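## Task

Remove cryo box C16 from the freezer and stand it upright in the transfer pan PAN. Then take cryo box C15, which currently sits in PAN, and stand it upright on the freezer level LOWER with its front face pointing out through the freezer opening. Every other box must stay on whatever level it occupies now, and no box may be dented. The wire shelf must still lie flat on its ledges and PAN must lie flat on the base plate. Finally close the freezer door so its catch is engaged; an unlit lamp above the door is not proof of that. Nothing may count as done if it only stays put because the robot holds it. At the end release everything and move the grippers away, though resting on or holding the door is still allowed.

## Robot and tools

ROBOT. Two six-joint arms, left_arm and right_arm, each ending in a two-finger parallel gripper with a wrist camera. Root links in the scene frame: left_arm at (+0.034, +0.338, 0) m, quat_wxyz (+0.995, 0, 0, -0.104); right_arm at (-0.036, -0.296, 0) m, quat_wxyz (+1.000, 0, 0, -0.001). The scene frame has its origin on the table top midway between the arms, +z up, +x reaching out over the table, and left_arm on the +y side. The arm names are not image sides. Either arm may do the work; the idle one can be parked out of the way.

GRIPPER FRAME. Fingers point along the gripper's +z axis and close along its y axis. The reported end_effector_position is the pinch point between the pads, roughly 1 cm behind the fingertips. Reported hand positions can be off, more so at long reach.

execute_actions. Argument actions is a list holding zero or one item. Empty list: no command, just returns the current state. A move item: {"rows": [...], "steps": n} with n from 1 to 15 (default 15) control steps of 1/30 s; each row is used for one step and the final row repeats if rows run out. A wait item: {"steps": n} with n up to 300, no new command; it returns when that many steps have passed since the previous result, and your reply time is counted inside it. Optional pictures (true/false) turns camera images on or off; by default they come with every result. A rejected call sends nothing.

ROW LAYOUT. Every row has exactly 14 plain numbers, one shared list for both arms even if one arm stays still: left_arm waist, shoulder, elbow, wrist pitch, wrist yaw, wrist roll, opening, then the same seven for right_arm. The six joint values are absolute target angles in radians, in the same form as the Joint positions line, not offsets. Stated ranges per arm: waist -2.880 to 2.880, shoulder 0.000 to 3.142, elbow 0.000 to 3.019, wrist pitch -1.693 to 1.571, wrist yaw -1.571 to 1.571, wrist roll -2.094 to 2.094. A call is rejected if any target exceeds a range end by over 0.019 rad and lies farther out than that joint's last reported angle. True ends may differ from the stated ones by up to 0.019 rad; targets beyond the true end are clipped there and a "joint sent to its limit" line appears (possibly about an earlier, still running action). Absence of that line does not prove more travel exists. Opening is an absolute value from -1 (closed) to +1 (fully open, 0.094 m between pads).

MOTION. Speed is capped: each step the target sent to a joint is kept within a fixed lead of its measured angle (waist 0.264, shoulder 0.32, elbow 0.276, wrist pitch 0.33, wrist yaw 0.186, wrist roll 0.522 rad), and if the targets would put a gripper over 70 mm from where it is, they are all scaled back. Far targets therefore take several actions. Between calls the arms keep heading to the last row sent until everything has nearly stopped or a step is HELD; after that only a new action moves them on. Fingers that are mid-travel keep moving. Very small commanded moves of a few mm may not shift the hand at all.

GRIPPING. grip_measured reports the finger opening on the same scale as the command; each gripper may read up to about 1 mm off, consistently. To hold something, command an opening below grip_measured: roughly 0.03 below holds firmly, less holds more gently. Pad force tops out around 50 to 62 N (less on some grippers and on parts thinner than about 2 mm); first contact can spike.

RESULT LINES. The state line shows `left_arm: …` | `right_arm: …`, each with end_effector_position (m) and end_effector_quat_wxyz in the scene frame. Joint positions and Joint velocities give one block per arm: six joints (rad, rad/s) then pad gap (m, m/s). "joint command not followed" means a clearance check altered or blocked some joint targets; the rest of the row still ran. HELD marks steps where all or part of your row was not sent. MOTOR HOT warns from 85 °C; at 100 °C an OVER-TEMPERATURE FAULT drops that arm until it cools. Holding loads heats motors, even while you think, and heat partly carries into the next scene.

zoom_image. camera is cam_left_wrist or cam_right_wrist (both 672x504); region is [x0, y0, x1, y1] in that image's pixels, top-left origin, at most 504 by 504. Gives a sharper crop of the latest image. Calibration (K, distortion, T_world_to_cam) is supplied per camera; each may be slightly off, and results list cameras whose numbers changed.

read_manual: optional section (only "licences"); returns licence text, no motion.

finished_scene: scene = the number of the current scene; ends it irreversibly, reports success and gives the next task. Replying without any tool call ends everything.

SCENE FACTS. Box IDs are printed on each lid and front face; trust those over the inventory sheet (scene 1 sheet: LOWER holds C16, G16; UPPER holds C51, F01). UPPER is a loose wire shelf on ledges; a box stacked on another box is not on a level. PAN sits loose on the base plate. The freezer is free-standing: moving any corner beyond about a thumb's width is penalised, and beyond a hand's width fails the job. Loose objects may occasionally get a brief push.

AVOID. Dropping or sliding boxes, denting them, slamming, hard pushes on the freezer, arms colliding or pressing each other, and anything leaving the table or work area (that ends the scene). Move smoothly and briefly; elapsed robot and reply time both matter.

Each tool is called after ">>>" as name(argument=value, ...), one argument or row to a line, values as JSON.

## Session

>>> execute_actions(
  actions=[],
)

Scene clock: 0.00 s of 12600.00 s.
left_arm: end_effector_position=(+0.3932, -0.1846, +0.2397) grip_measured=+1.000 end_effector_quat_wxyz=(+0.500, +0.503, +0.693, +0.132) | right_arm: end_effector_position=(+0.7170, -0.4577, +0.3387) grip_measured=+1.000 end_effector_quat_wxyz=(+0.657, +0.230, +0.716, -0.058)
Joint positions: left_arm=[-0.927  1.603  1.219 -0.246 -0.661  0.464  0.094] | right_arm=[-0.155  1.777  1.468  0.175  0.239  0.254  0.094]
Joint velocities: left_arm=[-0.015 -0.015 -0.002 -0.002  0.007  0.081  0.   ] | right_arm=[-0.005  0.005  0.012 -0.017  0.051  0.037  0.   ]

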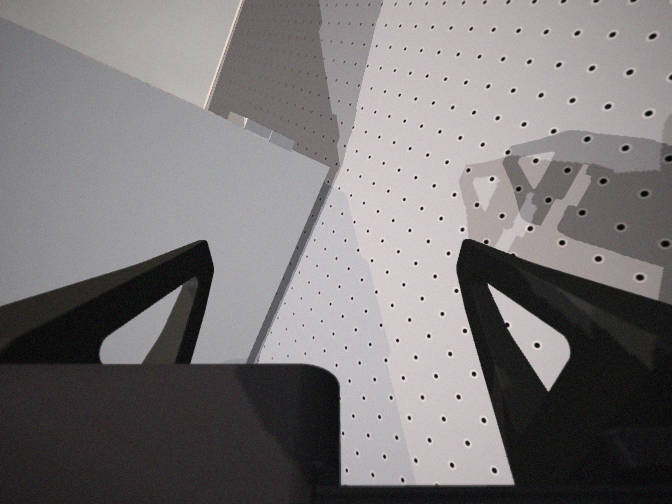

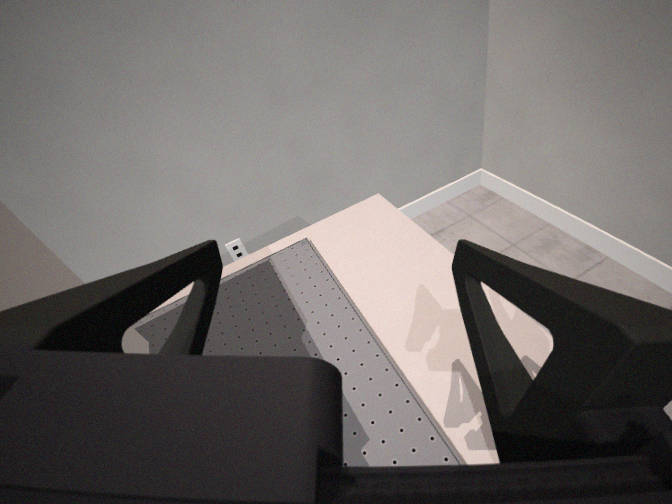

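>>> execute_actions(
  actions=[
    {"rows":[[-0.3,1.0,1.3,-0.5,0,0,1,0.0,1.0,1.3,-0.5,0,0,1]],"steps":15},
  ],
  pictures=false,
)

>>> execute_actions(
  actions=[
    {"steps":60},
  ],
)

Scene clock: 7.20 s of 12600.00 s.
left_arm: end_effector_position=(+0.4668, -0.0641, +0.3337) grip_measured=+1.000 end_effector_quat_wxyz=(+0.488, +0.384, +0.782, -0.038) | right_arm: end_effector_position=(+0.5789, -0.3090, +0.3820) grip_measured=+1.000 end_effector_quat_wxyz=(+0.538, +0.052, +0.841, +0.016)
Joint positions: left_arm=[-0.609  1.356  1.219 -0.428 -0.241  0.228  0.094] | right_arm=[-0.013  1.364  1.287 -0.356  0.015  0.099  0.094]
Joint velocities: left_arm=[ 0.806 -0.65   0.002 -0.134  0.696 -0.227  0.   ] | right_arm=[ 0.112 -0.982 -0.017 -0.481 -0.037 -0.183  0.   ]
Steps of this call (steps 1 to 90: nothing new was sent; then 3.70 s passed at rest; steps 91 to 105: all 15 steps of this action). Readings (joint positions):
91: left_arm=[-0.922 1.599 1.219 -0.258 -0.634 0.447] | right_arm=[-0.153 1.769 1.460 0.154 0.207 0.241]
92: left_arm=[-0.914 1.592 1.219 -0.282 -0.603 0.424] | right_arm=[-0.151 1.750 1.439 0.113 0.169 0.224]
94: left_arm=[-0.883 1.569 1.219 -0.323 -0.544 0.384] | right_arm=[-0.135 1.698 1.385 0.029 0.108 0.196]
98: left_arm=[-0.793 1.502 1.219 -0.378 -0.432 0.316] | right_arm=[-0.080 1.586 1.318 -0.142 0.046 0.150]
105: the state above

Scene clock: 9.20 s of 12600.00 s.
left_arm: end_effector_position=(+0.4522, +0.1046, +0.5250) grip_measured=+1.000 end_effector_quat_wxyz=(+0.602, +0.203, +0.758, -0.150) | right_arm: end_effector_position=(+0.4459, -0.3029, +0.5450) grip_measured=+1.000 end_effector_quat_wxyz=(+0.633, +0.011, +0.774, -0.001)
Joint positions: left_arm=[-0.301  0.988  1.247 -0.492 -0.004  0.017  0.094] | right_arm=[-0.008  0.999  1.286 -0.487  0.005  0.014  0.094]
Joint velocities: left_arm=[-0.005 -0.005  0.007  0.012 -0.051  0.022  0.   ] | right_arm=[-0.005 -0.005  0.012  0.017  0.095 -0.022  0.   ]
Steps of this call (steps 1 to 45: the robot went on to your last target; steps 46 to 60: nothing new was sent). Readings (joint positions):
1: left_arm=[-0.582 1.334 1.219 -0.432 -0.214 0.218] | right_arm=[-0.010 1.331 1.286 -0.371 0.014 0.094]
2: left_arm=[-0.555 1.311 1.219 -0.436 -0.186 0.209] | right_arm=[-0.009 1.297 1.286 -0.384 0.013 0.090]
4: left_arm=[-0.500 1.265 1.219 -0.443 -0.133 0.190] | right_arm=[-0.008 1.228 1.286 -0.406 0.012 0.080]
8: left_arm=[-0.401 1.170 1.219 -0.459 -0.056 0.148] | right_arm=[-0.008 1.084 1.286 -0.455 0.007 0.053]
60: the state above
All arms were judged still, so your last target was given up. Only a new action makes them travel on or press farther. Fingers that are still opening or closing keep moving.
camera_calibration (this result's frames):
cam_left_wrist: T_world_to_cam=[[-0.487035, -0.872594, -0.0371107, 0.332698], [-0.644253, 0.387627, -0.659305, 0.602371], [0.589691, -0.297196, -0.750959, 0.280573], [0, 0, 0, 1]] pos_world=[0.384663, 0.1402, 0.620192]
cam_right_wrist: T_world_to_cam=[[-0.0144801, -0.999549, -0.0263078, -0.282451], [-0.735877, 0.0284661, -0.676517, 0.708318], [0.67696, 0.00956329, -0.735957, 0.222889], [0, 0, 0, 1]] pos_world=[0.366258, -0.304618, 0.635795]

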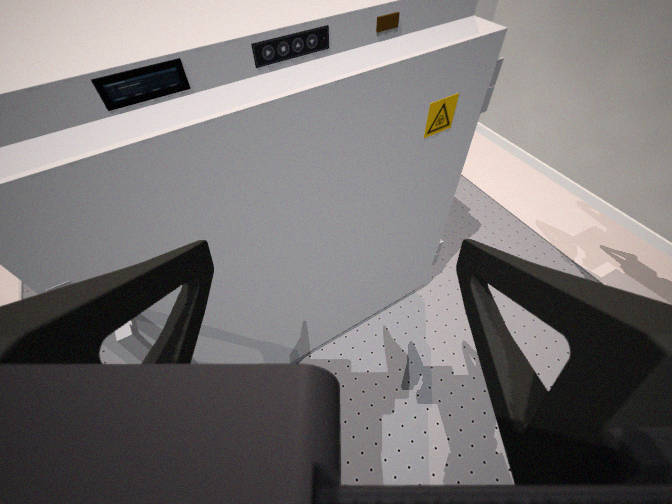

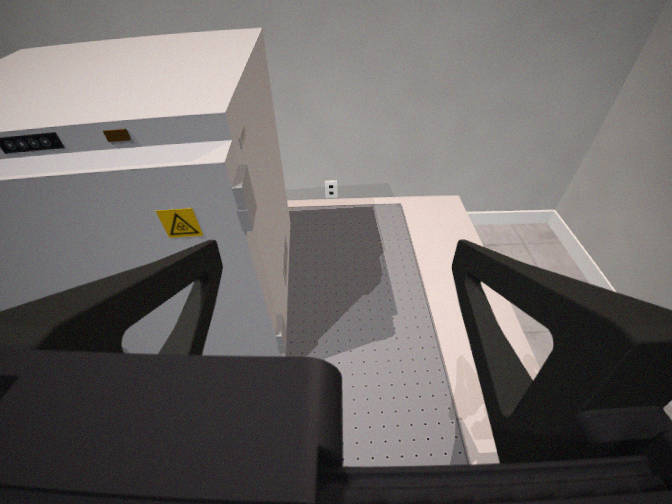

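>>> execute_actions(
  actions=[
    {"rows":[[0.1,0.5,0.8,-0.2,0,0,1,0.5,0.5,0.8,-0.4,0,0,1]],"steps":15},
  ],
  pictures=false,
)

>>> execute_actions(
  actions=[
    {"steps":45},
  ],
)

Scene clock: 12.43 s of 12600.00 s.
left_arm: end_effector_position=(+0.3503, +0.3066, +0.5121) grip_measured=+1.000 end_effector_quat_wxyz=(+0.746, +0.037, +0.664, -0.031) | right_arm: end_effector_position=(+0.2453, -0.1348, +0.4493) grip_measured=+1.000 end_effector_quat_wxyz=(+0.639, -0.190, +0.724, +0.176)
Joint positions: left_arm=[ 0.11   0.458  0.791 -0.216 -0.001  0.015  0.094] | right_arm=[ 0.525  0.473  0.781 -0.429 -0.002  0.012  0.094]
Joint velocities: left_arm=[-0.005 -0.015  0.002  0.081 -0.007  0.037  0.   ] | right_arm=[-0.103 -0.034 -0.007  0.266 -0.007  0.081  0.   ]
Steps of this call (steps 1 to 82: nothing new was sent; steps 83 to 97: all 15 steps of this action). Readings (joint positions):
83: left_arm=[-0.292 0.979 1.230 -0.465 0.000 0.017] | right_arm=[-0.001 0.989 1.271 -0.477 0.008 0.014]
84: left_arm=[-0.270 0.955 1.188 -0.417 0.002 0.017] | right_arm=[0.019 0.964 1.233 -0.463 0.008 0.014]
86: left_arm=[-0.193 0.882 1.088 -0.360 0.002 0.017] | right_arm=[0.089 0.889 1.132 -0.458 0.008 0.014]
90: left_arm=[-0.006 0.687 0.891 -0.292 0.002 0.017] | right_arm=[0.279 0.696 0.921 -0.454 0.007 0.014]
97: the state above

Scene clock: 13.93 s of 12600.00 s.
left_arm: end_effector_position=(+0.3648, +0.3051, +0.5006) grip_measured=+1.000 end_effector_quat_wxyz=(+0.734, +0.038, +0.678, -0.031) | right_arm: end_effector_position=(+0.2532, -0.1369, +0.4452) grip_measured=+1.000 end_effector_quat_wxyz=(+0.636, -0.184, +0.730, +0.169)
Joint positions: left_arm=[ 0.11   0.497  0.791 -0.215 -0.001  0.015  0.094] | right_arm=[ 0.507  0.491  0.781 -0.424 -0.002  0.012  0.094]
Joint velocities: left_arm=[ 0.015 -0.005  0.007 -0.007  0.007 -0.022  0.   ] | right_arm=[ 0.005  0.024  0.022 -0.007  0.066  0.022  0.   ]
Steps of this call (steps 1 to 30: the robot went on to your last target; steps 31 to 45: nothing new was sent). Readings (joint positions):
1: left_arm=[0.110 0.460 0.791 -0.215 -0.001 0.015] | right_arm=[0.521 0.473 0.781 -0.424 -0.002 0.012]
2: left_arm=[0.110 0.464 0.791 -0.215 -0.001 0.015] | right_arm=[0.516 0.477 0.781 -0.424 -0.002 0.012]
4: left_arm=[0.110 0.478 0.791 -0.215 -0.001 0.015] | right_arm=[0.509 0.484 0.781 -0.424 -0.002 0.012]
8: left_arm=[0.110 0.496 0.791 -0.215 -0.001 0.015] | right_arm=[0.507 0.491 0.781 -0.424 -0.002 0.012]
45: the state above
All arms were judged still, so your last target was given up. Only a new action makes them travel on or press farther. Fingers that are still opening or closing keep moving.
camera_calibration (this result's frames):
cam_left_wrist: T_world_to_cam=[[-0.089875, -0.995383, -0.0336863, 0.355023], [-0.507796, 0.074894, -0.858216, 0.597482], [0.856777, -0.0600264, -0.512182, 0.0840662], [0, 0, 0, 1]] pos_world=[0.263281, 0.313683, 0.567785]
cam_right_wrist: T_world_to_cam=[[0.488081, -0.872426, -0.0254964, -0.232123], [-0.611151, -0.320763, -0.723606, 0.43588], [0.623114, 0.368761, -0.689742, 0.320508], [0, 0, 0, 1]] pos_world=[0.17997, -0.180886, 0.530556]

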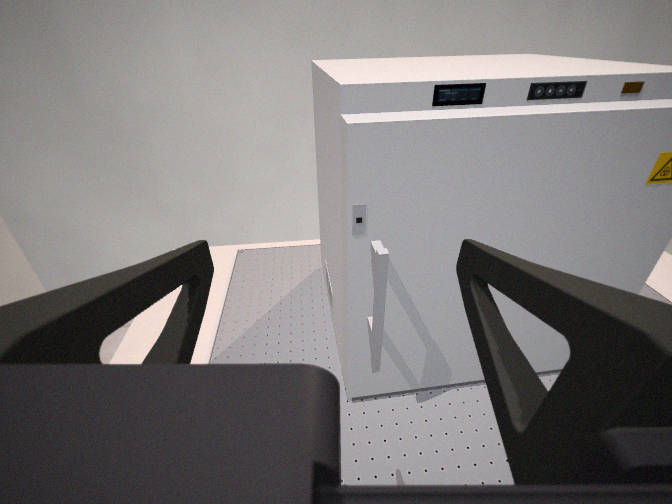

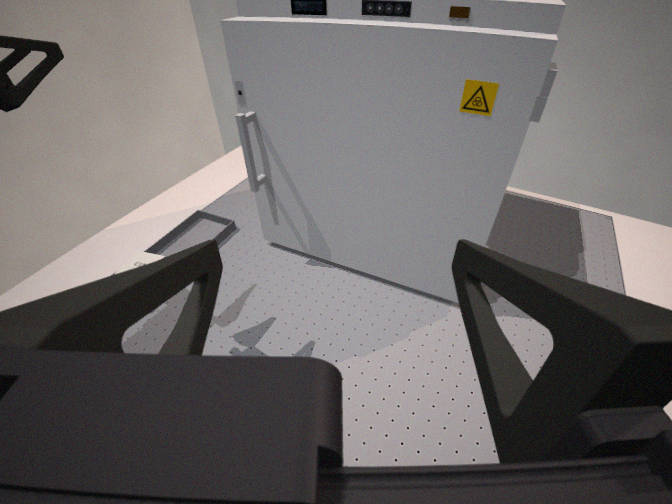

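>>> execute_actions(
  actions=[
    {"rows":[[0.55,0.6,0.9,-0.5,0,0,1,0.902,1.4,1.2,0.2,0.9,0,1]],"steps":15},
  ],
  pictures=false,
)

>>> execute_actions(
  actions=[
    {"rows":[[0.55,0.6,0.9,-0.5,0,0,1,0.902,2.052,1.554,0.498,0.902,0,1]],"steps":15},
  ],
  pictures=false,
)

>>> execute_actions(
  actions=[
    {"steps":60},
  ],
)

Scene clock: 23.87 s of 12600.00 s.
left_arm: end_effector_position=(+0.3726, +0.4615, +0.4238) grip_measured=+1.000 end_effector_quat_wxyz=(+0.596, -0.134, +0.784, +0.110) | right_arm: end_effector_position=(+0.3811, +0.0300, +0.5132) grip_measured=+1.000 end_effector_quat_wxyz=(+0.726, -0.030, +0.681, +0.086)
Joint positions: left_arm=[ 0.558  0.611  0.838 -0.495 -0.003  0.013  0.094] | right_arm=[0.883 1.158 1.131 0.12  0.716 0.012 0.094]
Joint velocities: left_arm=[-0.015 -0.034  0.007 -0.002 -0.022 -0.037  0.   ] | right_arm=[0.171 1.538 0.349 0.462 1.37  0.037 0.   ]
Steps of this call (steps 1 to 90: nothing new was sent; then 6.43 s passed at rest; steps 91 to 105: all 15 steps of this action). Readings (joint positions):
91: left_arm=[0.130 0.502 0.799 -0.260 0.008 0.015] | right_arm=[0.517 0.500 0.783 -0.406 0.035 0.012]
92: left_arm=[0.190 0.512 0.818 -0.341 0.010 0.015] | right_arm=[0.541 0.521 0.794 -0.370 0.080 0.012]
94: left_arm=[0.355 0.549 0.837 -0.431 0.008 0.015] | right_arm=[0.611 0.593 0.834 -0.292 0.165 0.012]
98: left_arm=[0.574 0.611 0.838 -0.489 -0.003 0.013] | right_arm=[0.758 0.772 0.935 -0.126 0.338 0.012]
105: the state above

Scene clock: 24.37 s of 12600.00 s.
left_arm: end_effector_position=(+0.3725, +0.4615, +0.4239) grip_measured=+1.000 end_effector_quat_wxyz=(+0.596, -0.134, +0.784, +0.110) | right_arm: end_effector_position=(+0.5429, +0.2003, +0.2594) grip_measured=+1.000 end_effector_quat_wxyz=(+0.697, -0.005, +0.717, -0.011)
Joint positions: left_arm=[ 0.558  0.611  0.838 -0.495 -0.003  0.013  0.094] | right_arm=[0.89  1.977 1.476 0.456 0.895 0.011 0.094]
Joint velocities: left_arm=[ 0.005 -0.015  0.007 -0.002  0.007  0.051  0.   ] | right_arm=[-0.005  1.382  0.383  0.217  0.022  0.066  0.   ]
Steps of this call (steps 1 to 15: all 15 steps of this action). Readings (joint positions):
1: left_arm=[0.558 0.611 0.838 -0.495 -0.003 0.013] | right_arm=[0.887 1.214 1.148 0.157 0.777 0.011]
2: left_arm=[0.558 0.611 0.838 -0.495 -0.003 0.013] | right_arm=[0.889 1.280 1.175 0.218 0.822 0.011]
4: left_arm=[0.558 0.611 0.838 -0.495 -0.003 0.013] | right_arm=[0.890 1.417 1.257 0.316 0.865 0.011]
8: left_arm=[0.558 0.611 0.838 -0.495 -0.003 0.013] | right_arm=[0.890 1.663 1.415 0.408 0.883 0.011]
15: the state above

Scene clock: 26.37 s of 12600.00 s.
left_arm: end_effector_position=(+0.3725, +0.4615, +0.4239) grip_measured=+1.000 end_effector_quat_wxyz=(+0.596, -0.134, +0.784, +0.110) | right_arm: end_effector_position=(+0.5513, +0.2145, +0.2007) grip_measured=+1.000 end_effector_quat_wxyz=(+0.684, -0.022, +0.729, -0.027)
Joint positions: left_arm=[ 0.558  0.611  0.838 -0.495 -0.003  0.013  0.094] | right_arm=[0.893 2.08  1.503 0.475 0.897 0.011 0.094]
Joint velocities: left_arm=[-0.005 -0.015 -0.012 -0.012  0.007 -0.007  0.   ] | right_arm=[-0.015 -0.005 -0.002 -0.017 -0.007 -0.066  0.   ]
Steps of this call (steps 1 to 30: the robot went on to your last target; steps 31 to 60: nothing new was sent). Readings (joint positions):
1: left_arm=[0.558 0.611 0.838 -0.495 -0.003 0.013] | right_arm=[0.890 2.020 1.485 0.461 0.895 0.011]
2: left_arm=[0.558 0.611 0.838 -0.495 -0.003 0.013] | right_arm=[0.890 2.053 1.487 0.462 0.895 0.011]
4: left_arm=[0.558 0.611 0.838 -0.495 -0.003 0.013] | right_arm=[0.892 2.099 1.487 0.462 0.896 0.011]
8: left_arm=[0.558 0.611 0.838 -0.495 -0.003 0.013] | right_arm=[0.893 2.110 1.489 0.464 0.896 0.011]
60: the state above
All arms were judged still, so your last target was given up. Only a new action makes them travel on or press farther. Fingers that are still opening or closing keep moving.
camera_calibration (this result's frames):
cam_left_wrist: T_world_to_cam=[[0.341665, -0.939224, -0.03352, 0.322098], [-0.734781, -0.244716, -0.632622, 0.660267], [0.585971, 0.240775, -0.773735, 0.120519], [0, 0, 0, 1]] pos_world=[0.304482, 0.435083, 0.521746]
cam_right_wrist: T_world_to_cam=[[0.00135655, -0.998462, 0.0554189, 0.201893], [-0.637878, -0.0435441, -0.768905, 0.518249], [0.770136, -0.0343074, -0.636957, -0.168656], [0, 0, 0, 1]] pos_world=[0.460194, 0.218363, 0.279869]

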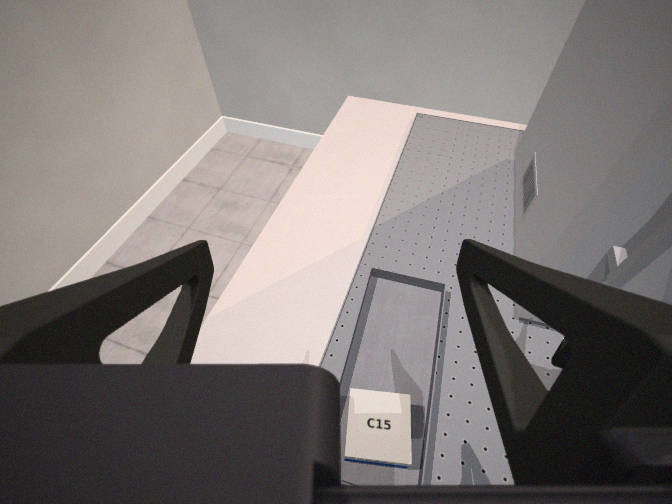

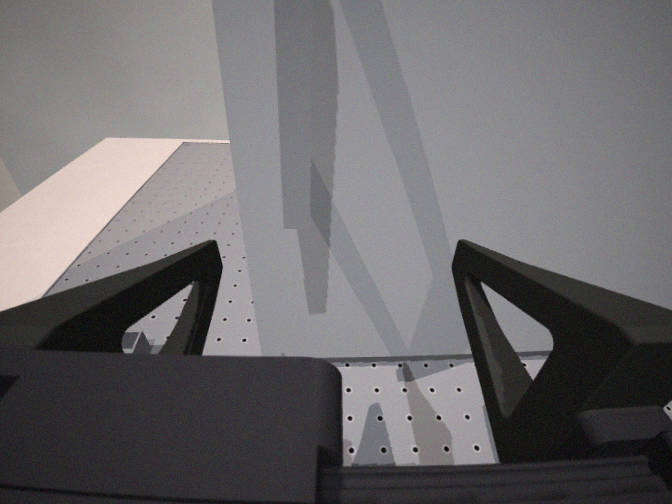

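>>> execute_actions(
  actions=[
    {"rows":[[0.55,0.6,0.9,-0.5,0,0,1,0.9,2.06,1.65,0.5,0.9,0,1],[0.55,0.6,0.9,-0.5,0,0,1,0.9,2.06,1.65,0.5,0.9,0,1],[0.55,0.6,0.9,-0.5,0,0,1,0.9,2.06,1.65,0.5,0.9,0,1],[0.55,0.6,0.9,-0.5,0,0,1,0.9,2.06,1.65,0.5,0.9,0,1],[0.55,0.6,0.9,-0.5,0,0,1,0.9,2.06,1.65,0.5,0.9,0,1],[0.55,0.6,0.9,-0.5,0,0,1,0.9,2.06,1.65,0.5,0.9,0,1],[0.55,0.6,0.9,-0.5,0,0,1,0.88,2.08,1.7,0.47,0.88,0,1],[0.55,0.6,0.9,-0.5,0,0,1,0.88,2.08,1.7,0.47,0.88,0,1],[0.55,0.6,0.9,-0.5,0,0,1,0.86,2.11,1.75,0.44,0.86,0,1],[0.55,0.6,0.9,-0.5,0,0,1,0.86,2.11,1.75,0.44,0.86,0,1],[0.55,0.6,0.9,-0.5,0,0,1,0.84,2.14,1.8,0.41,0.84,0,1]],"steps":15},
  ],
  pictures=false,
)

>>> execute_actions(
  actions=[
    {"steps":30},
  ],
)

Scene clock: 34.63 s of 12600.00 s.
left_arm: end_effector_position=(+0.3725, +0.4615, +0.4239) grip_measured=+1.000 end_effector_quat_wxyz=(+0.596, -0.134, +0.784, +0.110) | right_arm: end_effector_position=(+0.5963, +0.2408, +0.3110) grip_measured=+1.000 end_effector_quat_wxyz=(+0.727, +0.021, +0.686, +0.034)
Joint positions: left_arm=[ 0.558  0.611  0.838 -0.495 -0.003  0.013  0.094] | right_arm=[0.863 2.1   1.758 0.432 0.843 0.011 0.094]
Joint velocities: left_arm=[-0.005 -0.015 -0.007  0.002  0.007  0.007  0.   ] | right_arm=[-0.2   -0.005  0.115 -0.032 -0.066  0.007  0.   ]
Steps of this call (steps 1 to 90: nothing new was sent; then 4.77 s passed at rest; steps 91 to 105: all 15 steps of this action). Readings (joint positions):
91: left_arm=[0.558 0.611 0.838 -0.495 -0.003 0.013] | right_arm=[0.893 2.080 1.507 0.475 0.897 0.011]
92: left_arm=[0.558 0.611 0.838 -0.495 -0.003 0.013] | right_arm=[0.893 2.081 1.516 0.475 0.897 0.011]
94: left_arm=[0.558 0.611 0.838 -0.495 -0.003 0.013] | right_arm=[0.893 2.081 1.541 0.475 0.897 0.011]
98: left_arm=[0.558 0.611 0.838 -0.495 -0.003 0.013] | right_arm=[0.893 2.081 1.610 0.475 0.887 0.011]
105: the state above

Scene clock: 35.63 s of 12600.00 s.
left_arm: end_effector_position=(+0.3725, +0.4615, +0.4239) grip_measured=+1.000 end_effector_quat_wxyz=(+0.596, -0.134, +0.784, +0.110) | right_arm: end_effector_position=(+0.6148, +0.2250, +0.2935) grip_measured=+1.000 end_effector_quat_wxyz=(+0.721, +0.024, +0.692, +0.016)
Joint positions: left_arm=[ 0.558  0.611  0.838 -0.495 -0.003  0.013  0.094] | right_arm=[0.834 2.122 1.76  0.423 0.843 0.011 0.094]
Joint velocities: left_arm=[ 0.005 -0.015 -0.012 -0.002 -0.022 -0.007  0.   ] | right_arm=[-0.005  0.005 -0.012 -0.012 -0.007 -0.022  0.   ]
Steps of this call (steps 1 to 30: the robot went on to your last target). Readings (joint positions):
1: left_arm=[0.558 0.611 0.838 -0.495 -0.003 0.013] | right_arm=[0.857 2.100 1.760 0.431 0.843 0.011]
2: left_arm=[0.558 0.611 0.838 -0.495 -0.003 0.013] | right_arm=[0.850 2.100 1.760 0.430 0.843 0.011]
4: left_arm=[0.558 0.611 0.838 -0.495 -0.003 0.013] | right_arm=[0.840 2.105 1.760 0.427 0.843 0.011]
8: left_arm=[0.558 0.611 0.838 -0.495 -0.003 0.013] | right_arm=[0.833 2.116 1.760 0.425 0.843 0.011]
30: the state above
All arms were judged still, so your last target was given up. Only a new action makes them travel on or press farther. Fingers that are still opening or closing keep moving.
camera_calibration (this result's frames):
cam_left_wrist: T_world_to_cam=[[0.341665, -0.939224, -0.03352, 0.322098], [-0.734781, -0.244716, -0.632622, 0.660267], [0.585971, 0.240775, -0.773735, 0.120519], [0, 0, 0, 1]] pos_world=[0.304482, 0.435083, 0.521746]
cam_right_wrist: T_world_to_cam=[[-0.00345781, -0.997597, -0.0691959, 0.246405], [-0.553194, 0.0595522, -0.830921, 0.57346], [0.833045, 0.0354056, -0.552071, -0.237379], [0, 0, 0, 1]] pos_world=[0.515834, 0.220066, 0.3625]

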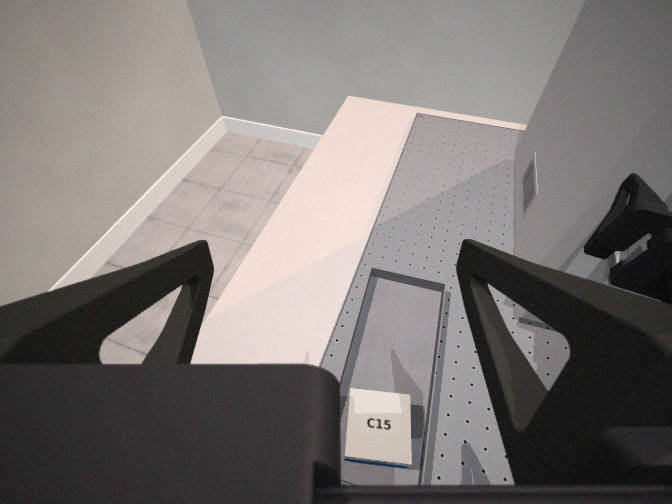

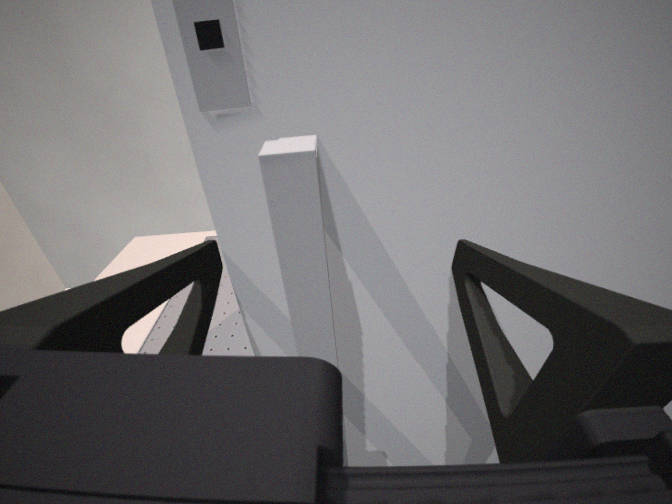

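>>> execute_actions(
  actions=[
    {"rows":[[0.55,0.6,0.9,-0.5,0,0,1,0.84,2.2,1.85,0.40,0.8,0,1]],"steps":15},
  ],
  pictures=false,
)

>>> execute_actions(
  actions=[
    {"rows":[[0.55,0.6,0.9,-0.5,0,0,1,0.84,2.2,1.85,0.40,0.8,0,-0.8]],"steps":15},
  ],
)

Scene clock: 38.10 s of 12600.00 s.
left_arm: end_effector_position=(+0.3725, +0.4615, +0.4239) grip_measured=+1.000 end_effector_quat_wxyz=(+0.596, -0.134, +0.784, +0.110) | right_arm: end_effector_position=(+0.6140, +0.2510, +0.2661) grip_measured=+1.000 end_effector_quat_wxyz=(+0.714, -0.003, +0.699, +0.025)
Joint positions: left_arm=[ 0.558  0.611  0.838 -0.495 -0.003  0.013  0.094] | right_arm=[0.85  2.176 1.792 0.415 0.808 0.007 0.094]
Joint velocities: left_arm=[-0.015 -0.005 -0.017  0.002  0.022 -0.007  0.   ] | right_arm=[-0.015 -0.005 -0.027 -0.012 -0.022 -0.022  0.   ]
Steps of this call (steps 1 to 59: nothing new was sent; steps 60 to 74: all 15 steps of this action). Readings (joint positions):
60: left_arm=[0.558 0.611 0.838 -0.495 -0.003 0.013] | right_arm=[0.834 2.126 1.764 0.422 0.828 0.011]
61: left_arm=[0.558 0.611 0.838 -0.495 -0.003 0.013] | right_arm=[0.834 2.133 1.774 0.421 0.829 0.010]
63: left_arm=[0.558 0.611 0.838 -0.495 -0.003 0.013] | right_arm=[0.840 2.144 1.785 0.421 0.822 0.008]
67: left_arm=[0.558 0.611 0.838 -0.495 -0.003 0.013] | right_arm=[0.848 2.165 1.792 0.418 0.808 0.008]
74: the state above

Scene clock: 38.60 s of 12600.00 s.
left_arm: end_effector_position=(+0.3725, +0.4615, +0.4239) grip_measured=+1.000 end_effector_quat_wxyz=(+0.596, -0.134, +0.784, +0.110) | right_arm: end_effector_position=(+0.6148, +0.2490, +0.2650) grip_measured=-0.159 end_effector_quat_wxyz=(+0.714, -0.010, +0.700, +0.013)
Joint positions: left_arm=[ 0.558  0.611  0.838 -0.495 -0.003  0.013  0.094] | right_arm=[ 0.849  2.176  1.791  0.412  0.814 -0.016  0.04 ]
Joint velocities: left_arm=[-0.005 -0.024  0.007  0.002 -0.051 -0.037  0.   ] | right_arm=[-0.015 -0.005 -0.007 -0.002 -0.037  0.022 -0.   ]
Steps of this call (steps 1 to 15: all 15 steps of this action). Readings (joint positions):
1: left_arm=[0.558 0.611 0.838 -0.495 -0.003 0.013] | right_arm=[0.850 2.176 1.792 0.415 0.809 0.007]
2: left_arm=[0.558 0.611 0.838 -0.495 -0.003 0.013] | right_arm=[0.850 2.176 1.792 0.414 0.811 0.007]
4: left_arm=[0.558 0.611 0.838 -0.495 -0.003 0.013] | right_arm=[0.851 2.176 1.792 0.414 0.814 0.006]
8: left_arm=[0.558 0.611 0.838 -0.495 -0.003 0.013] | right_arm=[0.849 2.176 1.791 0.412 0.814 -0.016]
15: the state above
camera_calibration (this result's frames):
cam_left_wrist: T_world_to_cam=[[0.341665, -0.939224, -0.03352, 0.322098], [-0.734781, -0.244716, -0.632622, 0.660267], [0.585971, 0.240775, -0.773735, 0.120519], [0, 0, 0, 1]] pos_world=[0.304482, 0.435083, 0.521746]
cam_right_wrist: T_world_to_cam=[[0.039371, -0.999084, -0.016743, 0.228556], [-0.571836, -0.00878717, -0.820321, 0.574064], [0.819423, 0.0418711, -0.571658, -0.241931], [0, 0, 0, 1]] pos_world=[0.517516, 0.243521, 0.336442]

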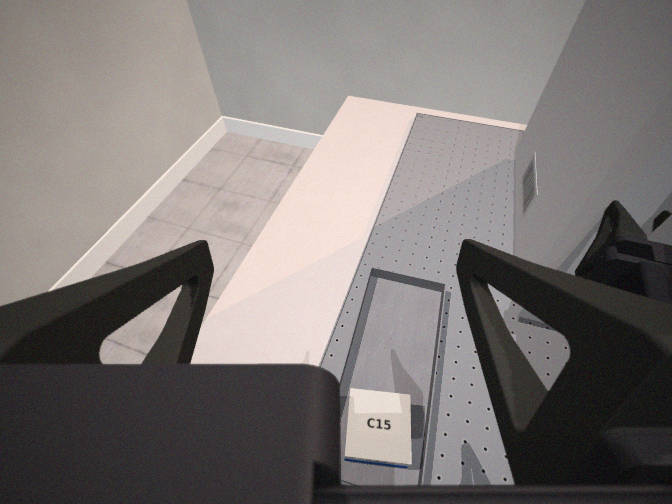

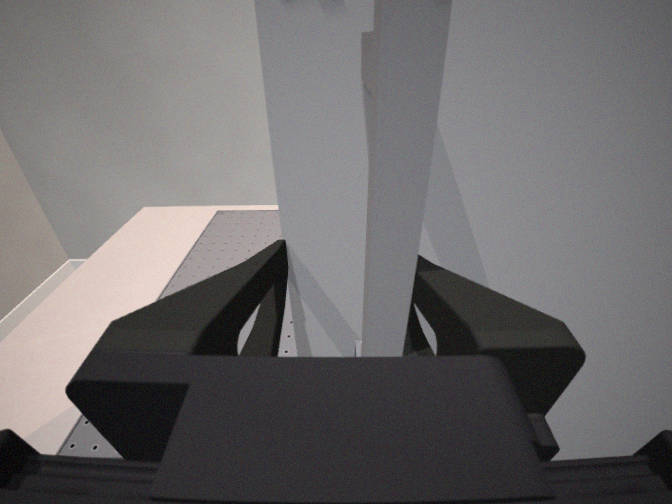

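>>> execute_actions(
  actions=[
    {"rows":[[0.55,0.6,0.9,-0.5,0,0,1,0.85,2.176,1.79,0.41,0.81,0,0.3],[0.55,0.6,0.9,-0.5,0,0,1,0.85,2.176,1.79,0.41,0.81,0,0.3],[0.55,0.6,0.9,-0.5,0,0,1,0.85,2.176,1.79,0.41,0.81,0,0.3],[0.55,0.6,0.9,-0.5,0,0,1,0.85,2.176,1.79,0.41,0.81,0,0.3],[0.55,0.6,0.9,-0.5,0,0,1,0.86,2.10,1.70,0.42,0.86,0,0.3]],"steps":15},
  ],
  pictures=false,
)

>>> execute_actions(
  actions=[
    {"rows":[[0.55,0.6,0.9,-0.5,0,0,1,0.86,2.10,1.70,0.42,0.86,0,0.3],[0.55,0.6,0.9,-0.5,0,0,1,0.86,2.10,1.70,0.42,0.86,0,0.3],[0.55,0.6,0.9,-0.5,0,0,1,0.86,2.10,1.70,0.42,0.86,0,0.3],[0.55,0.6,0.9,-0.5,0,0,1,0.86,2.10,1.70,0.42,0.86,0,-0.8]],"steps":15},
  ],
)

Scene clock: 42.67 s of 12600.00 s.
left_arm: end_effector_position=(+0.3725, +0.4615, +0.4239) grip_measured=+1.000 end_effector_quat_wxyz=(+0.596, -0.134, +0.784, +0.110) | right_arm: end_effector_position=(+0.6000, +0.2285, +0.2426) grip_measured=+0.298 end_effector_quat_wxyz=(+0.699, -0.011, +0.715, -0.016)
Joint positions: left_arm=[ 0.558  0.611  0.838 -0.495 -0.003  0.013  0.094] | right_arm=[ 0.852  2.137  1.692  0.412  0.856 -0.013  0.061]
Joint velocities: left_arm=[-0.015 -0.015  0.002  0.007  0.037  0.022  0.   ] | right_arm=[-0.005  0.015  0.002 -0.007 -0.051  0.051  0.001]
Steps of this call (steps 1 to 15: the robot went on to your last target; steps 16 to 90: nothing new was sent; then 0.57 s passed at rest; steps 91 to 105: all 15 steps of this action). Readings (joint positions):
91: left_arm=[0.558 0.611 0.838 -0.495 -0.003 0.013] | right_arm=[0.849 2.176 1.790 0.412 0.812 -0.014]
92: left_arm=[0.558 0.611 0.838 -0.495 -0.003 0.013] | right_arm=[0.851 2.176 1.790 0.412 0.812 -0.014]
94: left_arm=[0.558 0.611 0.838 -0.495 -0.003 0.013] | right_arm=[0.851 2.176 1.785 0.412 0.812 -0.014]
98: left_arm=[0.558 0.611 0.838 -0.495 -0.003 0.013] | right_arm=[0.851 2.141 1.704 0.412 0.856 -0.014]
105: the state above

Scene clock: 43.17 s of 12600.00 s.
left_arm: end_effector_position=(+0.3725, +0.4615, +0.4239) grip_measured=+1.000 end_effector_quat_wxyz=(+0.596, -0.134, +0.784, +0.110) | right_arm: end_effector_position=(+0.5983, +0.2330, +0.2426) grip_measured=-0.754 end_effector_quat_wxyz=(+0.699, -0.011, +0.715, -0.004)
Joint positions: left_arm=[ 0.558  0.611  0.838 -0.495 -0.003  0.013  0.094] | right_arm=[0.855 2.137 1.692 0.412 0.841 0.004 0.012]
Joint velocities: left_arm=[-0.015  0.005 -0.027 -0.007 -0.11   0.022  0.   ] | right_arm=[-0.015  0.024  0.012  0.007 -0.022 -0.081 -0.001]
Steps of this call (steps 1 to 15: all 15 steps of this action). Readings (joint positions):
1: left_arm=[0.558 0.611 0.838 -0.495 -0.003 0.013] | right_arm=[0.852 2.137 1.692 0.412 0.856 -0.013]
2: left_arm=[0.558 0.611 0.838 -0.495 -0.003 0.013] | right_arm=[0.852 2.137 1.692 0.412 0.856 -0.013]
4: left_arm=[0.558 0.611 0.838 -0.495 -0.003 0.013] | right_arm=[0.852 2.137 1.692 0.412 0.856 -0.013]
8: left_arm=[0.558 0.611 0.838 -0.495 -0.003 0.013] | right_arm=[0.855 2.137 1.692 0.412 0.839 -0.003]
15: the state above
camera_calibration (this result's frames):
cam_left_wrist: T_world_to_cam=[[0.341665, -0.939224, -0.03352, 0.322098], [-0.734781, -0.244716, -0.632622, 0.660267], [0.585971, 0.240775, -0.773735, 0.120519], [0, 0, 0, 1]] pos_world=[0.304482, 0.435083, 0.521746]
cam_right_wrist: T_world_to_cam=[[0.0174188, -0.999814, 0.00823145, 0.220142], [-0.604801, -0.0170919, -0.796194, 0.561884], [0.796186, 0.00889033, -0.604986, -0.210961], [0, 0, 0, 1]] pos_world=[0.503958, 0.23158, 0.317927]

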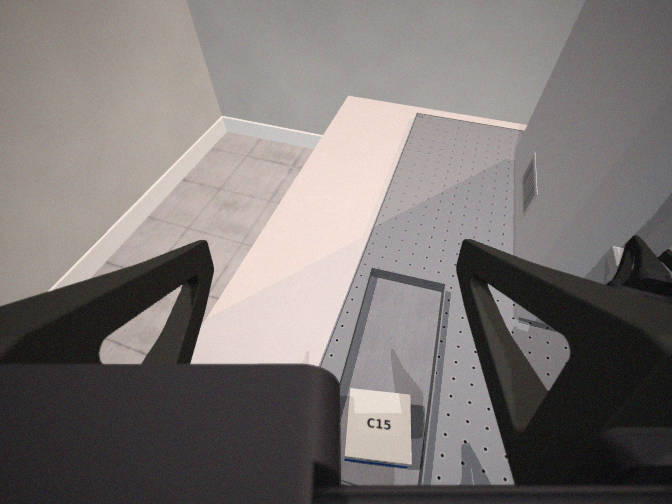

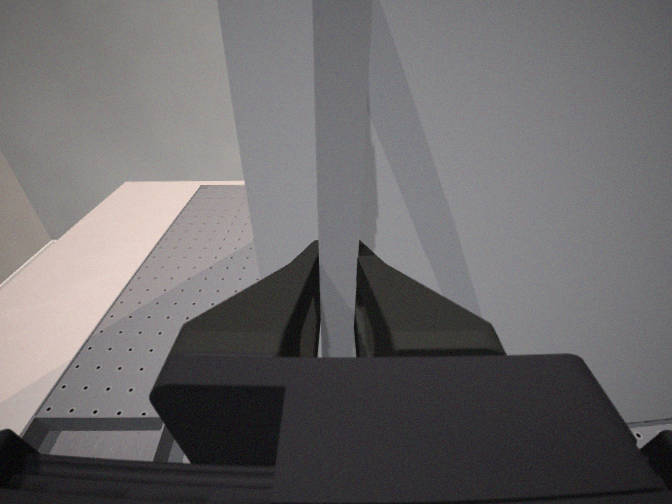

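>>> execute_actions(
  actions=[
    {"rows":[[0.55,0.6,0.9,-0.5,0,0,1,0.86,2.09,1.67,0.43,0.83,0,-0.85],[0.55,0.6,0.9,-0.5,0,0,1,0.86,2.08,1.65,0.44,0.83,0,-0.85],[0.55,0.6,0.9,-0.5,0,0,1,0.865,2.07,1.63,0.45,0.82,0,-0.85],[0.55,0.6,0.9,-0.5,0,0,1,0.865,2.06,1.61,0.46,0.81,0,-0.85],[0.55,0.6,0.9,-0.5,0,0,1,0.87,2.045,1.59,0.475,0.81,0,-0.85],[0.55,0.6,0.9,-0.5,0,0,1,0.87,2.03,1.57,0.49,0.80,0,-0.85],[0.55,0.6,0.9,-0.5,0,0,1,0.875,2.02,1.55,0.50,0.79,0,-0.85]],"steps":15},
  ],
)

Scene clock: 48.50 s of 12600.00 s.
left_arm: end_effector_position=(+0.3725, +0.4615, +0.4239) grip_measured=+1.000 end_effector_quat_wxyz=(+0.596, -0.134, +0.784, +0.110) | right_arm: end_effector_position=(+0.5643, +0.2265, +0.2421) grip_measured=-0.754 end_effector_quat_wxyz=(+0.698, -0.037, +0.715, +0.022)
Joint positions: left_arm=[ 0.558  0.611  0.838 -0.495 -0.003  0.013  0.094] | right_arm=[0.874 2.052 1.543 0.474 0.788 0.005 0.012]
Joint velocities: left_arm=[-0.005 -0.015 -0.002 -0.007  0.007  0.037  0.   ] | right_arm=[-0.005 -0.005 -0.002 -0.022  0.007 -0.051 -0.001]
Steps of this call (steps 1 to 15: the robot went on to your last target; steps 16 to 90: nothing new was sent; then 1.83 s passed at rest; steps 91 to 105: all 15 steps of this action). Readings (joint positions):
91: left_arm=[0.558 0.611 0.838 -0.495 -0.003 0.013] | right_arm=[0.855 2.137 1.690 0.412 0.836 0.004]
92: left_arm=[0.558 0.611 0.838 -0.495 -0.003 0.013] | right_arm=[0.854 2.133 1.683 0.415 0.827 0.004]
94: left_arm=[0.558 0.611 0.838 -0.495 -0.003 0.013] | right_arm=[0.855 2.118 1.656 0.428 0.809 0.004]
98: left_arm=[0.558 0.611 0.838 -0.495 -0.003 0.013] | right_arm=[0.868 2.068 1.571 0.465 0.790 0.004]
105: the state above
camera_calibration (this result's frames):
cam_left_wrist: T_world_to_cam=[[0.341665, -0.939224, -0.03352, 0.322098], [-0.734781, -0.244716, -0.632622, 0.660267], [0.585971, 0.240775, -0.773735, 0.120519], [0, 0, 0, 1]] pos_world=[0.304482, 0.435083, 0.521746]
cam_right_wrist: T_world_to_cam=[[0.090123, -0.995908, 0.00676449, 0.172669], [-0.603514, -0.0600144, -0.795091, 0.549548], [0.792243, 0.0675735, -0.606453, -0.19474], [0, 0, 0, 1]] pos_world=[0.47038, 0.218103, 0.317672]

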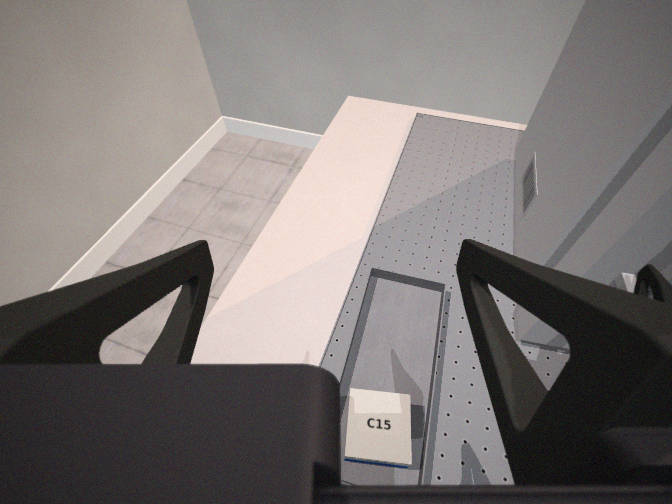

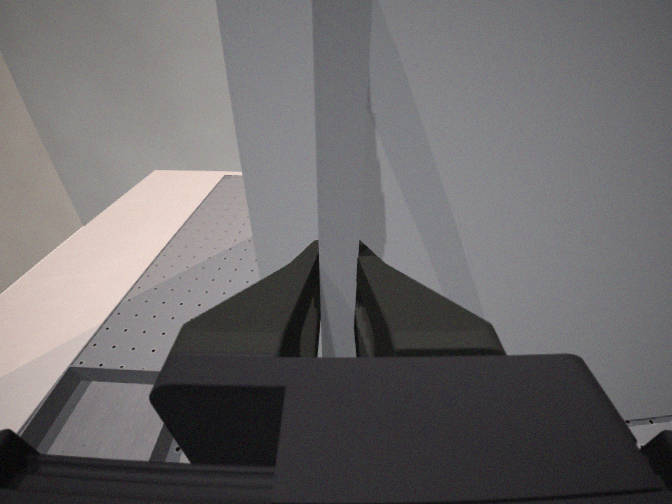

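Door opens, freezer still. Continue.

>>> execute_actions(
  actions=[
    {"rows":[[0.55,0.6,0.9,-0.5,0,0,1,0.88,2.0,1.51,0.53,0.775,0,-0.85],[0.55,0.6,0.9,-0.5,0,0,1,0.885,1.975,1.46,0.555,0.76,0,-0.85],[0.55,0.6,0.9,-0.5,0,0,1,0.89,1.945,1.41,0.585,0.74,0,-0.85],[0.55,0.6,0.9,-0.5,0,0,1,0.896,1.915,1.36,0.605,0.716,0,-0.85],[0.55,0.6,0.9,-0.5,0,0,1,0.902,1.88,1.31,0.625,0.692,0,-0.85],[0.55,0.6,0.9,-0.5,0,0,1,0.908,1.85,1.26,0.645,0.668,0,-0.85],[0.55,0.6,0.9,-0.5,0,0,1,0.914,1.82,1.21,0.66,0.644,0,-0.85],[0.55,0.6,0.9,-0.5,0,0,1,0.919,1.787,1.158,0.68,0.619,0,-0.85],[0.55,0.6,0.9,-0.5,0,0,1,0.923,1.75,1.108,0.695,0.59,0,-0.85],[0.55,0.6,0.9,-0.5,0,0,1,0.926,1.715,1.058,0.71,0.56,0,-0.85],[0.55,0.6,0.9,-0.5,0,0,1,0.929,1.68,1.007,0.725,0.53,0,-0.85],[0.55,0.6,0.9,-0.5,0,0,1,0.931,1.645,0.957,0.74,0.5,0,-0.85],[0.55,0.6,0.9,-0.5,0,0,1,0.933,1.61,0.906,0.753,0.467,0,-0.85],[0.55,0.6,0.9,-0.5,0,0,1,0.933,1.575,0.856,0.766,0.433,0,-0.85]],"steps":15},
  ],
  pictures=false,
)

>>> execute_actions(
  actions=[
    {"rows":[[0.1,0.5,0.8,-0.2,0,0,1,0.933,1.575,0.856,0.766,0.433,0,-0.85],[0.1,0.5,0.8,-0.2,0,0,1,0.93,1.535,0.81,0.772,0.395,0,-0.85],[0.1,0.5,0.8,-0.2,0,0,1,0.926,1.495,0.765,0.778,0.357,0,-0.85],[0.1,0.5,0.8,-0.2,0,0,1,0.92,1.455,0.72,0.784,0.32,0,-0.85],[0.1,0.5,0.8,-0.2,0,0,1,0.914,1.415,0.675,0.789,0.28,0,-0.85],[0.1,0.5,0.8,-0.2,0,0,1,0.906,1.375,0.63,0.792,0.24,0,-0.85],[0.1,0.5,0.8,-0.2,0,0,1,0.897,1.335,0.584,0.795,0.197,0,-0.85]],"steps":15},
  ],
)

Scene clock: 54.73 s of 12600.00 s.
left_arm: end_effector_position=(+0.3725, +0.4615, +0.4239) grip_measured=+1.000 end_effector_quat_wxyz=(+0.596, -0.134, +0.784, +0.110) | right_arm: end_effector_position=(+0.4055, +0.1534, +0.2397) grip_measured=-0.754 end_effector_quat_wxyz=(+0.681, -0.172, +0.694, +0.158)
Joint positions: left_arm=[ 0.558  0.611  0.838 -0.495 -0.003  0.013  0.094] | right_arm=[ 0.916  1.637  0.894  0.719  0.442 -0.004  0.012]
Joint velocities: left_arm=[-0.005 -0.005  0.002 -0.012  0.007 -0.007  0.   ] | right_arm=[ 0.063 -0.943 -1.199  0.237 -0.388 -0.007 -0.001]
Steps of this call (steps 1 to 15: the robot went on to your last target; steps 16 to 172: nothing new was sent; steps 173 to 187: all 15 steps of this action). Readings (joint positions):
173: left_arm=[0.558 0.611 0.838 -0.495 -0.003 0.013] | right_arm=[0.874 2.051 1.539 0.479 0.782 0.005]
174: left_arm=[0.558 0.611 0.838 -0.495 -0.003 0.013] | right_arm=[0.874 2.045 1.524 0.496 0.768 0.005]
176: left_arm=[0.558 0.611 0.838 -0.495 -0.003 0.013] | right_arm=[0.876 2.011 1.458 0.539 0.722 -0.002]
180: left_arm=[0.558 0.611 0.838 -0.495 -0.003 0.013] | right_arm=[0.900 1.884 1.252 0.614 0.639 -0.004]
187: the state above

Scene clock: 55.23 s of 12600.00 s.
left_arm: end_effector_position=(+0.3616, +0.2983, +0.5053) grip_measured=+1.000 end_effector_quat_wxyz=(+0.736, +0.045, +0.675, -0.040) | right_arm: end_effector_position=(+0.3222, +0.0739, +0.2384) grip_measured=-0.747 end_effector_quat_wxyz=(+0.661, -0.237, +0.676, +0.225)
Joint positions: left_arm=[ 0.091  0.493  0.798 -0.22   0.003  0.012  0.094] | right_arm=[ 0.874  1.339  0.554  0.759  0.206 -0.004  0.012]
Joint velocities: left_arm=[ 0.024 -0.005 -0.002  0.002 -0.007 -0.022  0.   ] | right_arm=[ 0.005 -0.005  0.007  0.012 -0.007 -0.051 -0.   ]
Steps of this call (steps 1 to 15: all 15 steps of this action). Readings (joint positions):
1: left_arm=[0.543 0.607 0.831 -0.462 -0.009 0.013] | right_arm=[0.918 1.611 0.861 0.724 0.434 -0.004]
2: left_arm=[0.499 0.598 0.817 -0.401 -0.010 0.012] | right_arm=[0.920 1.590 0.835 0.728 0.422 -0.004]
4: left_arm=[0.368 0.571 0.801 -0.319 -0.009 0.012] | right_arm=[0.909 1.551 0.783 0.740 0.362 -0.004]
8: left_arm=[0.106 0.515 0.798 -0.236 0.003 0.012] | right_arm=[0.879 1.415 0.630 0.759 0.220 -0.004]
15: the state above
camera_calibration (this result's frames):
cam_left_wrist: T_world_to_cam=[[-0.113002, -0.993101, -0.0313232, 0.354687], [-0.500277, 0.0841062, -0.861771, 0.596736], [0.85846, -0.0817119, -0.50633, 0.091765], [0, 0, 0, 1]] pos_world=[0.259837, 0.309549, 0.571823]
cam_right_wrist: T_world_to_cam=[[0.623117, -0.78212, -0.00380513, -0.142477], [-0.476873, -0.376061, -0.794462, 0.373732], [0.619934, 0.496857, -0.607301, 0.0290601], [0, 0, 0, 1]] pos_world=[0.248987, 0.0146733, 0.314022]

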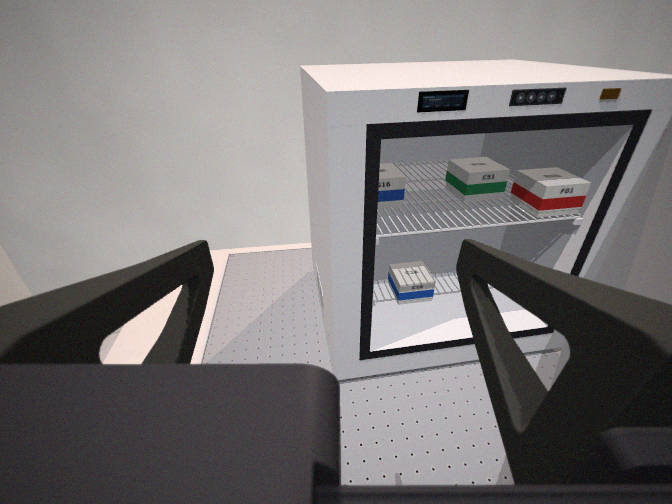

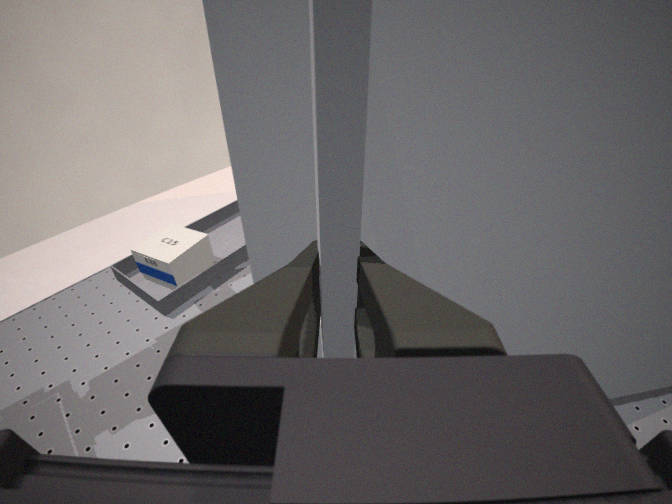

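>>> zoom_image(
  camera="cam_left_wrist",
  region=[350, 140, 610, 340],
)

Region (350, 140, 610, 340) of cam_left_wrist's 672x504 image, scaled by 1.938, with more detail than that image has; it fills the top 388 rows of this view, and the rest is white.

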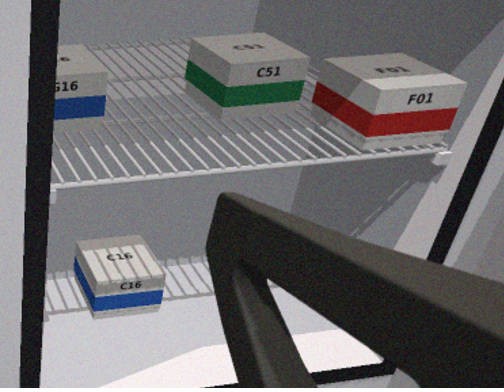

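>>> execute_actions(
  actions=[
    {"rows":[[0.2,0.6,0.7,-0.15,0.1,0,1,0.86,1.3,0.53,0.77,0.15,0,-0.85],[0.2,0.6,0.7,-0.15,0.1,0,1,0.84,1.26,0.50,0.77,0.09,0,-0.85],[0.3,0.7,0.6,-0.1,0.1,0,1,0.815,1.22,0.475,0.77,0.03,0,-0.85],[0.3,0.7,0.6,-0.1,0.2,0.1,1,0.79,1.18,0.45,0.765,-0.03,0,-0.85],[0.4,0.8,0.5,-0.05,0.2,0.1,1,0.76,1.14,0.422,0.76,-0.09,0,-0.85],[0.4,0.8,0.5,-0.05,0.2,0.1,1,0.73,1.105,0.40,0.745,-0.145,0,-0.85],[0.5,0.9,0.42,0.05,0.3,0.17,1,0.70,1.07,0.38,0.73,-0.2,0,-0.85],[0.5,0.9,0.42,0.05,0.3,0.17,1,0.67,1.035,0.36,0.715,-0.26,0,-0.85],[0.585,1.0,0.35,0.15,0.305,0.17,1,0.635,1.0,0.34,0.70,-0.32,0,-0.85],[0.585,1.0,0.35,0.15,0.305,0.17,1,0.60,0.965,0.32,0.68,-0.38,0,-0.85],[0.585,1.0,0.35,0.15,0.305,0.17,1,0.562,0.93,0.30,0.66,-0.44,0,-0.85]],"steps":15},
  ],
  pictures=false,
)

>>> execute_actions(
  actions=[
    {"steps":20},
  ],
)

Scene clock: 70.07 s of 12600.00 s.
left_arm: end_effector_position=(+0.4302, +0.3996, +0.2008) grip_measured=+1.000 end_effector_quat_wxyz=(+0.550, -0.003, +0.835, -0.021) | right_arm: end_effector_position=(+0.2576, -0.0378, +0.2388) grip_measured=-0.748 end_effector_quat_wxyz=(+0.624, -0.331, +0.627, +0.328)
Joint positions: left_arm=[0.485 0.893 0.434 0.037 0.284 0.083 0.094] | right_arm=[ 0.542  0.941  0.275  0.66  -0.43  -0.004  0.012]
Joint velocities: left_arm=[ 1.04   1.206 -0.862  0.926  0.33   0.33   0.   ] | right_arm=[-0.005 -0.044  0.007 -0.076  0.007 -0.051  0.   ]
Steps of this call (steps 1 to 15: the robot went on to your last target; steps 16 to 430: nothing new was sent; steps 431 to 445: all 15 steps of this action). Readings (joint positions):
431: left_arm=[0.100 0.497 0.790 -0.209 0.041 0.012] | right_arm=[0.870 1.339 0.552 0.759 0.191 -0.004]
432: left_arm=[0.120 0.503 0.777 -0.188 0.072 0.012] | right_arm=[0.856 1.333 0.546 0.759 0.149 -0.004]
434: left_arm=[0.171 0.531 0.738 -0.166 0.104 0.016] | right_arm=[0.818 1.297 0.514 0.759 0.037 -0.004]
438: left_arm=[0.271 0.632 0.638 -0.124 0.182 0.033] | right_arm=[0.711 1.144 0.392 0.737 -0.189 -0.004]
445: the state above

Scene clock: 70.73 s of 12600.00 s.
left_arm: end_effector_position=(+0.4023, +0.4313, +0.1184) grip_measured=+1.000 end_effector_quat_wxyz=(+0.496, -0.028, +0.868, +0.000) | right_arm: end_effector_position=(+0.2576, -0.0377, +0.2383) grip_measured=-0.748 end_effector_quat_wxyz=(+0.623, -0.331, +0.628, +0.328)
Joint positions: left_arm=[0.592 1.015 0.326 0.127 0.3   0.153 0.094] | right_arm=[ 0.542  0.941  0.275  0.657 -0.431 -0.004  0.012]
Joint velocities: left_arm=[ 0.005  0.015 -0.002 -0.002 -0.051  0.022  0.   ] | right_arm=[-0.005 -0.005  0.002  0.002  0.007  0.066 -0.001]
Steps of this call (steps 1 to 20: the robot went on to your last target). Readings (joint positions):
1: left_arm=[0.520 0.934 0.403 0.067 0.293 0.096] | right_arm=[0.542 0.941 0.275 0.658 -0.431 -0.004]
2: left_arm=[0.552 0.971 0.377 0.089 0.295 0.107] | right_arm=[0.542 0.941 0.275 0.657 -0.431 -0.004]
4: left_arm=[0.588 1.020 0.340 0.101 0.295 0.123] | right_arm=[0.542 0.941 0.275 0.657 -0.431 -0.004]
8: left_arm=[0.592 1.025 0.326 0.116 0.300 0.141] | right_arm=[0.542 0.941 0.275 0.657 -0.431 -0.004]
20: the state above
camera_calibration (this result's frames):
cam_left_wrist: T_world_to_cam=[[0.0430059, -0.999046, 0.00754618, 0.414358], [-0.912021, -0.0423412, -0.407951, 0.438953], [0.407882, 0.0106621, -0.912972, 0.0612579], [0, 0, 0, 1]] pos_world=[0.357529, 0.431895, 0.231871]
cam_right_wrist: T_world_to_cam=[[0.828664, -0.559603, -0.0127035, -0.231952], [-0.340686, -0.486223, -0.804686, 0.264032], [0.444128, 0.671142, -0.593565, 0.173108], [0, 0, 0, 1]] pos_world=[0.20528, -0.117602, 0.312268]

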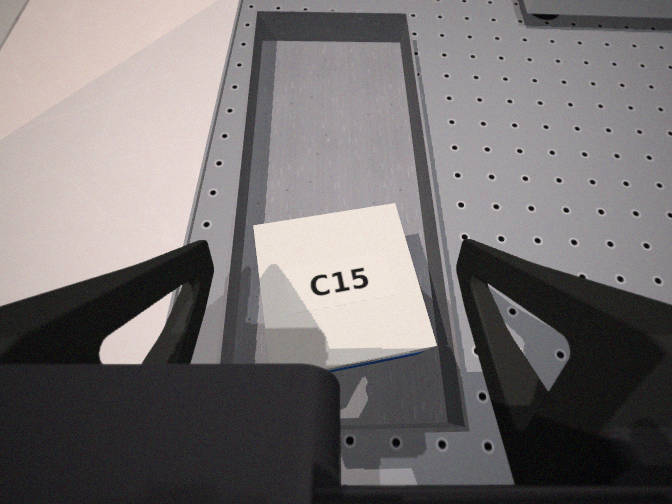

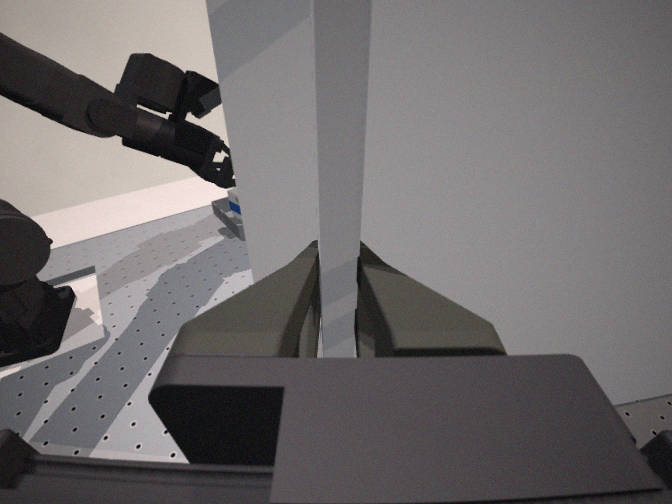

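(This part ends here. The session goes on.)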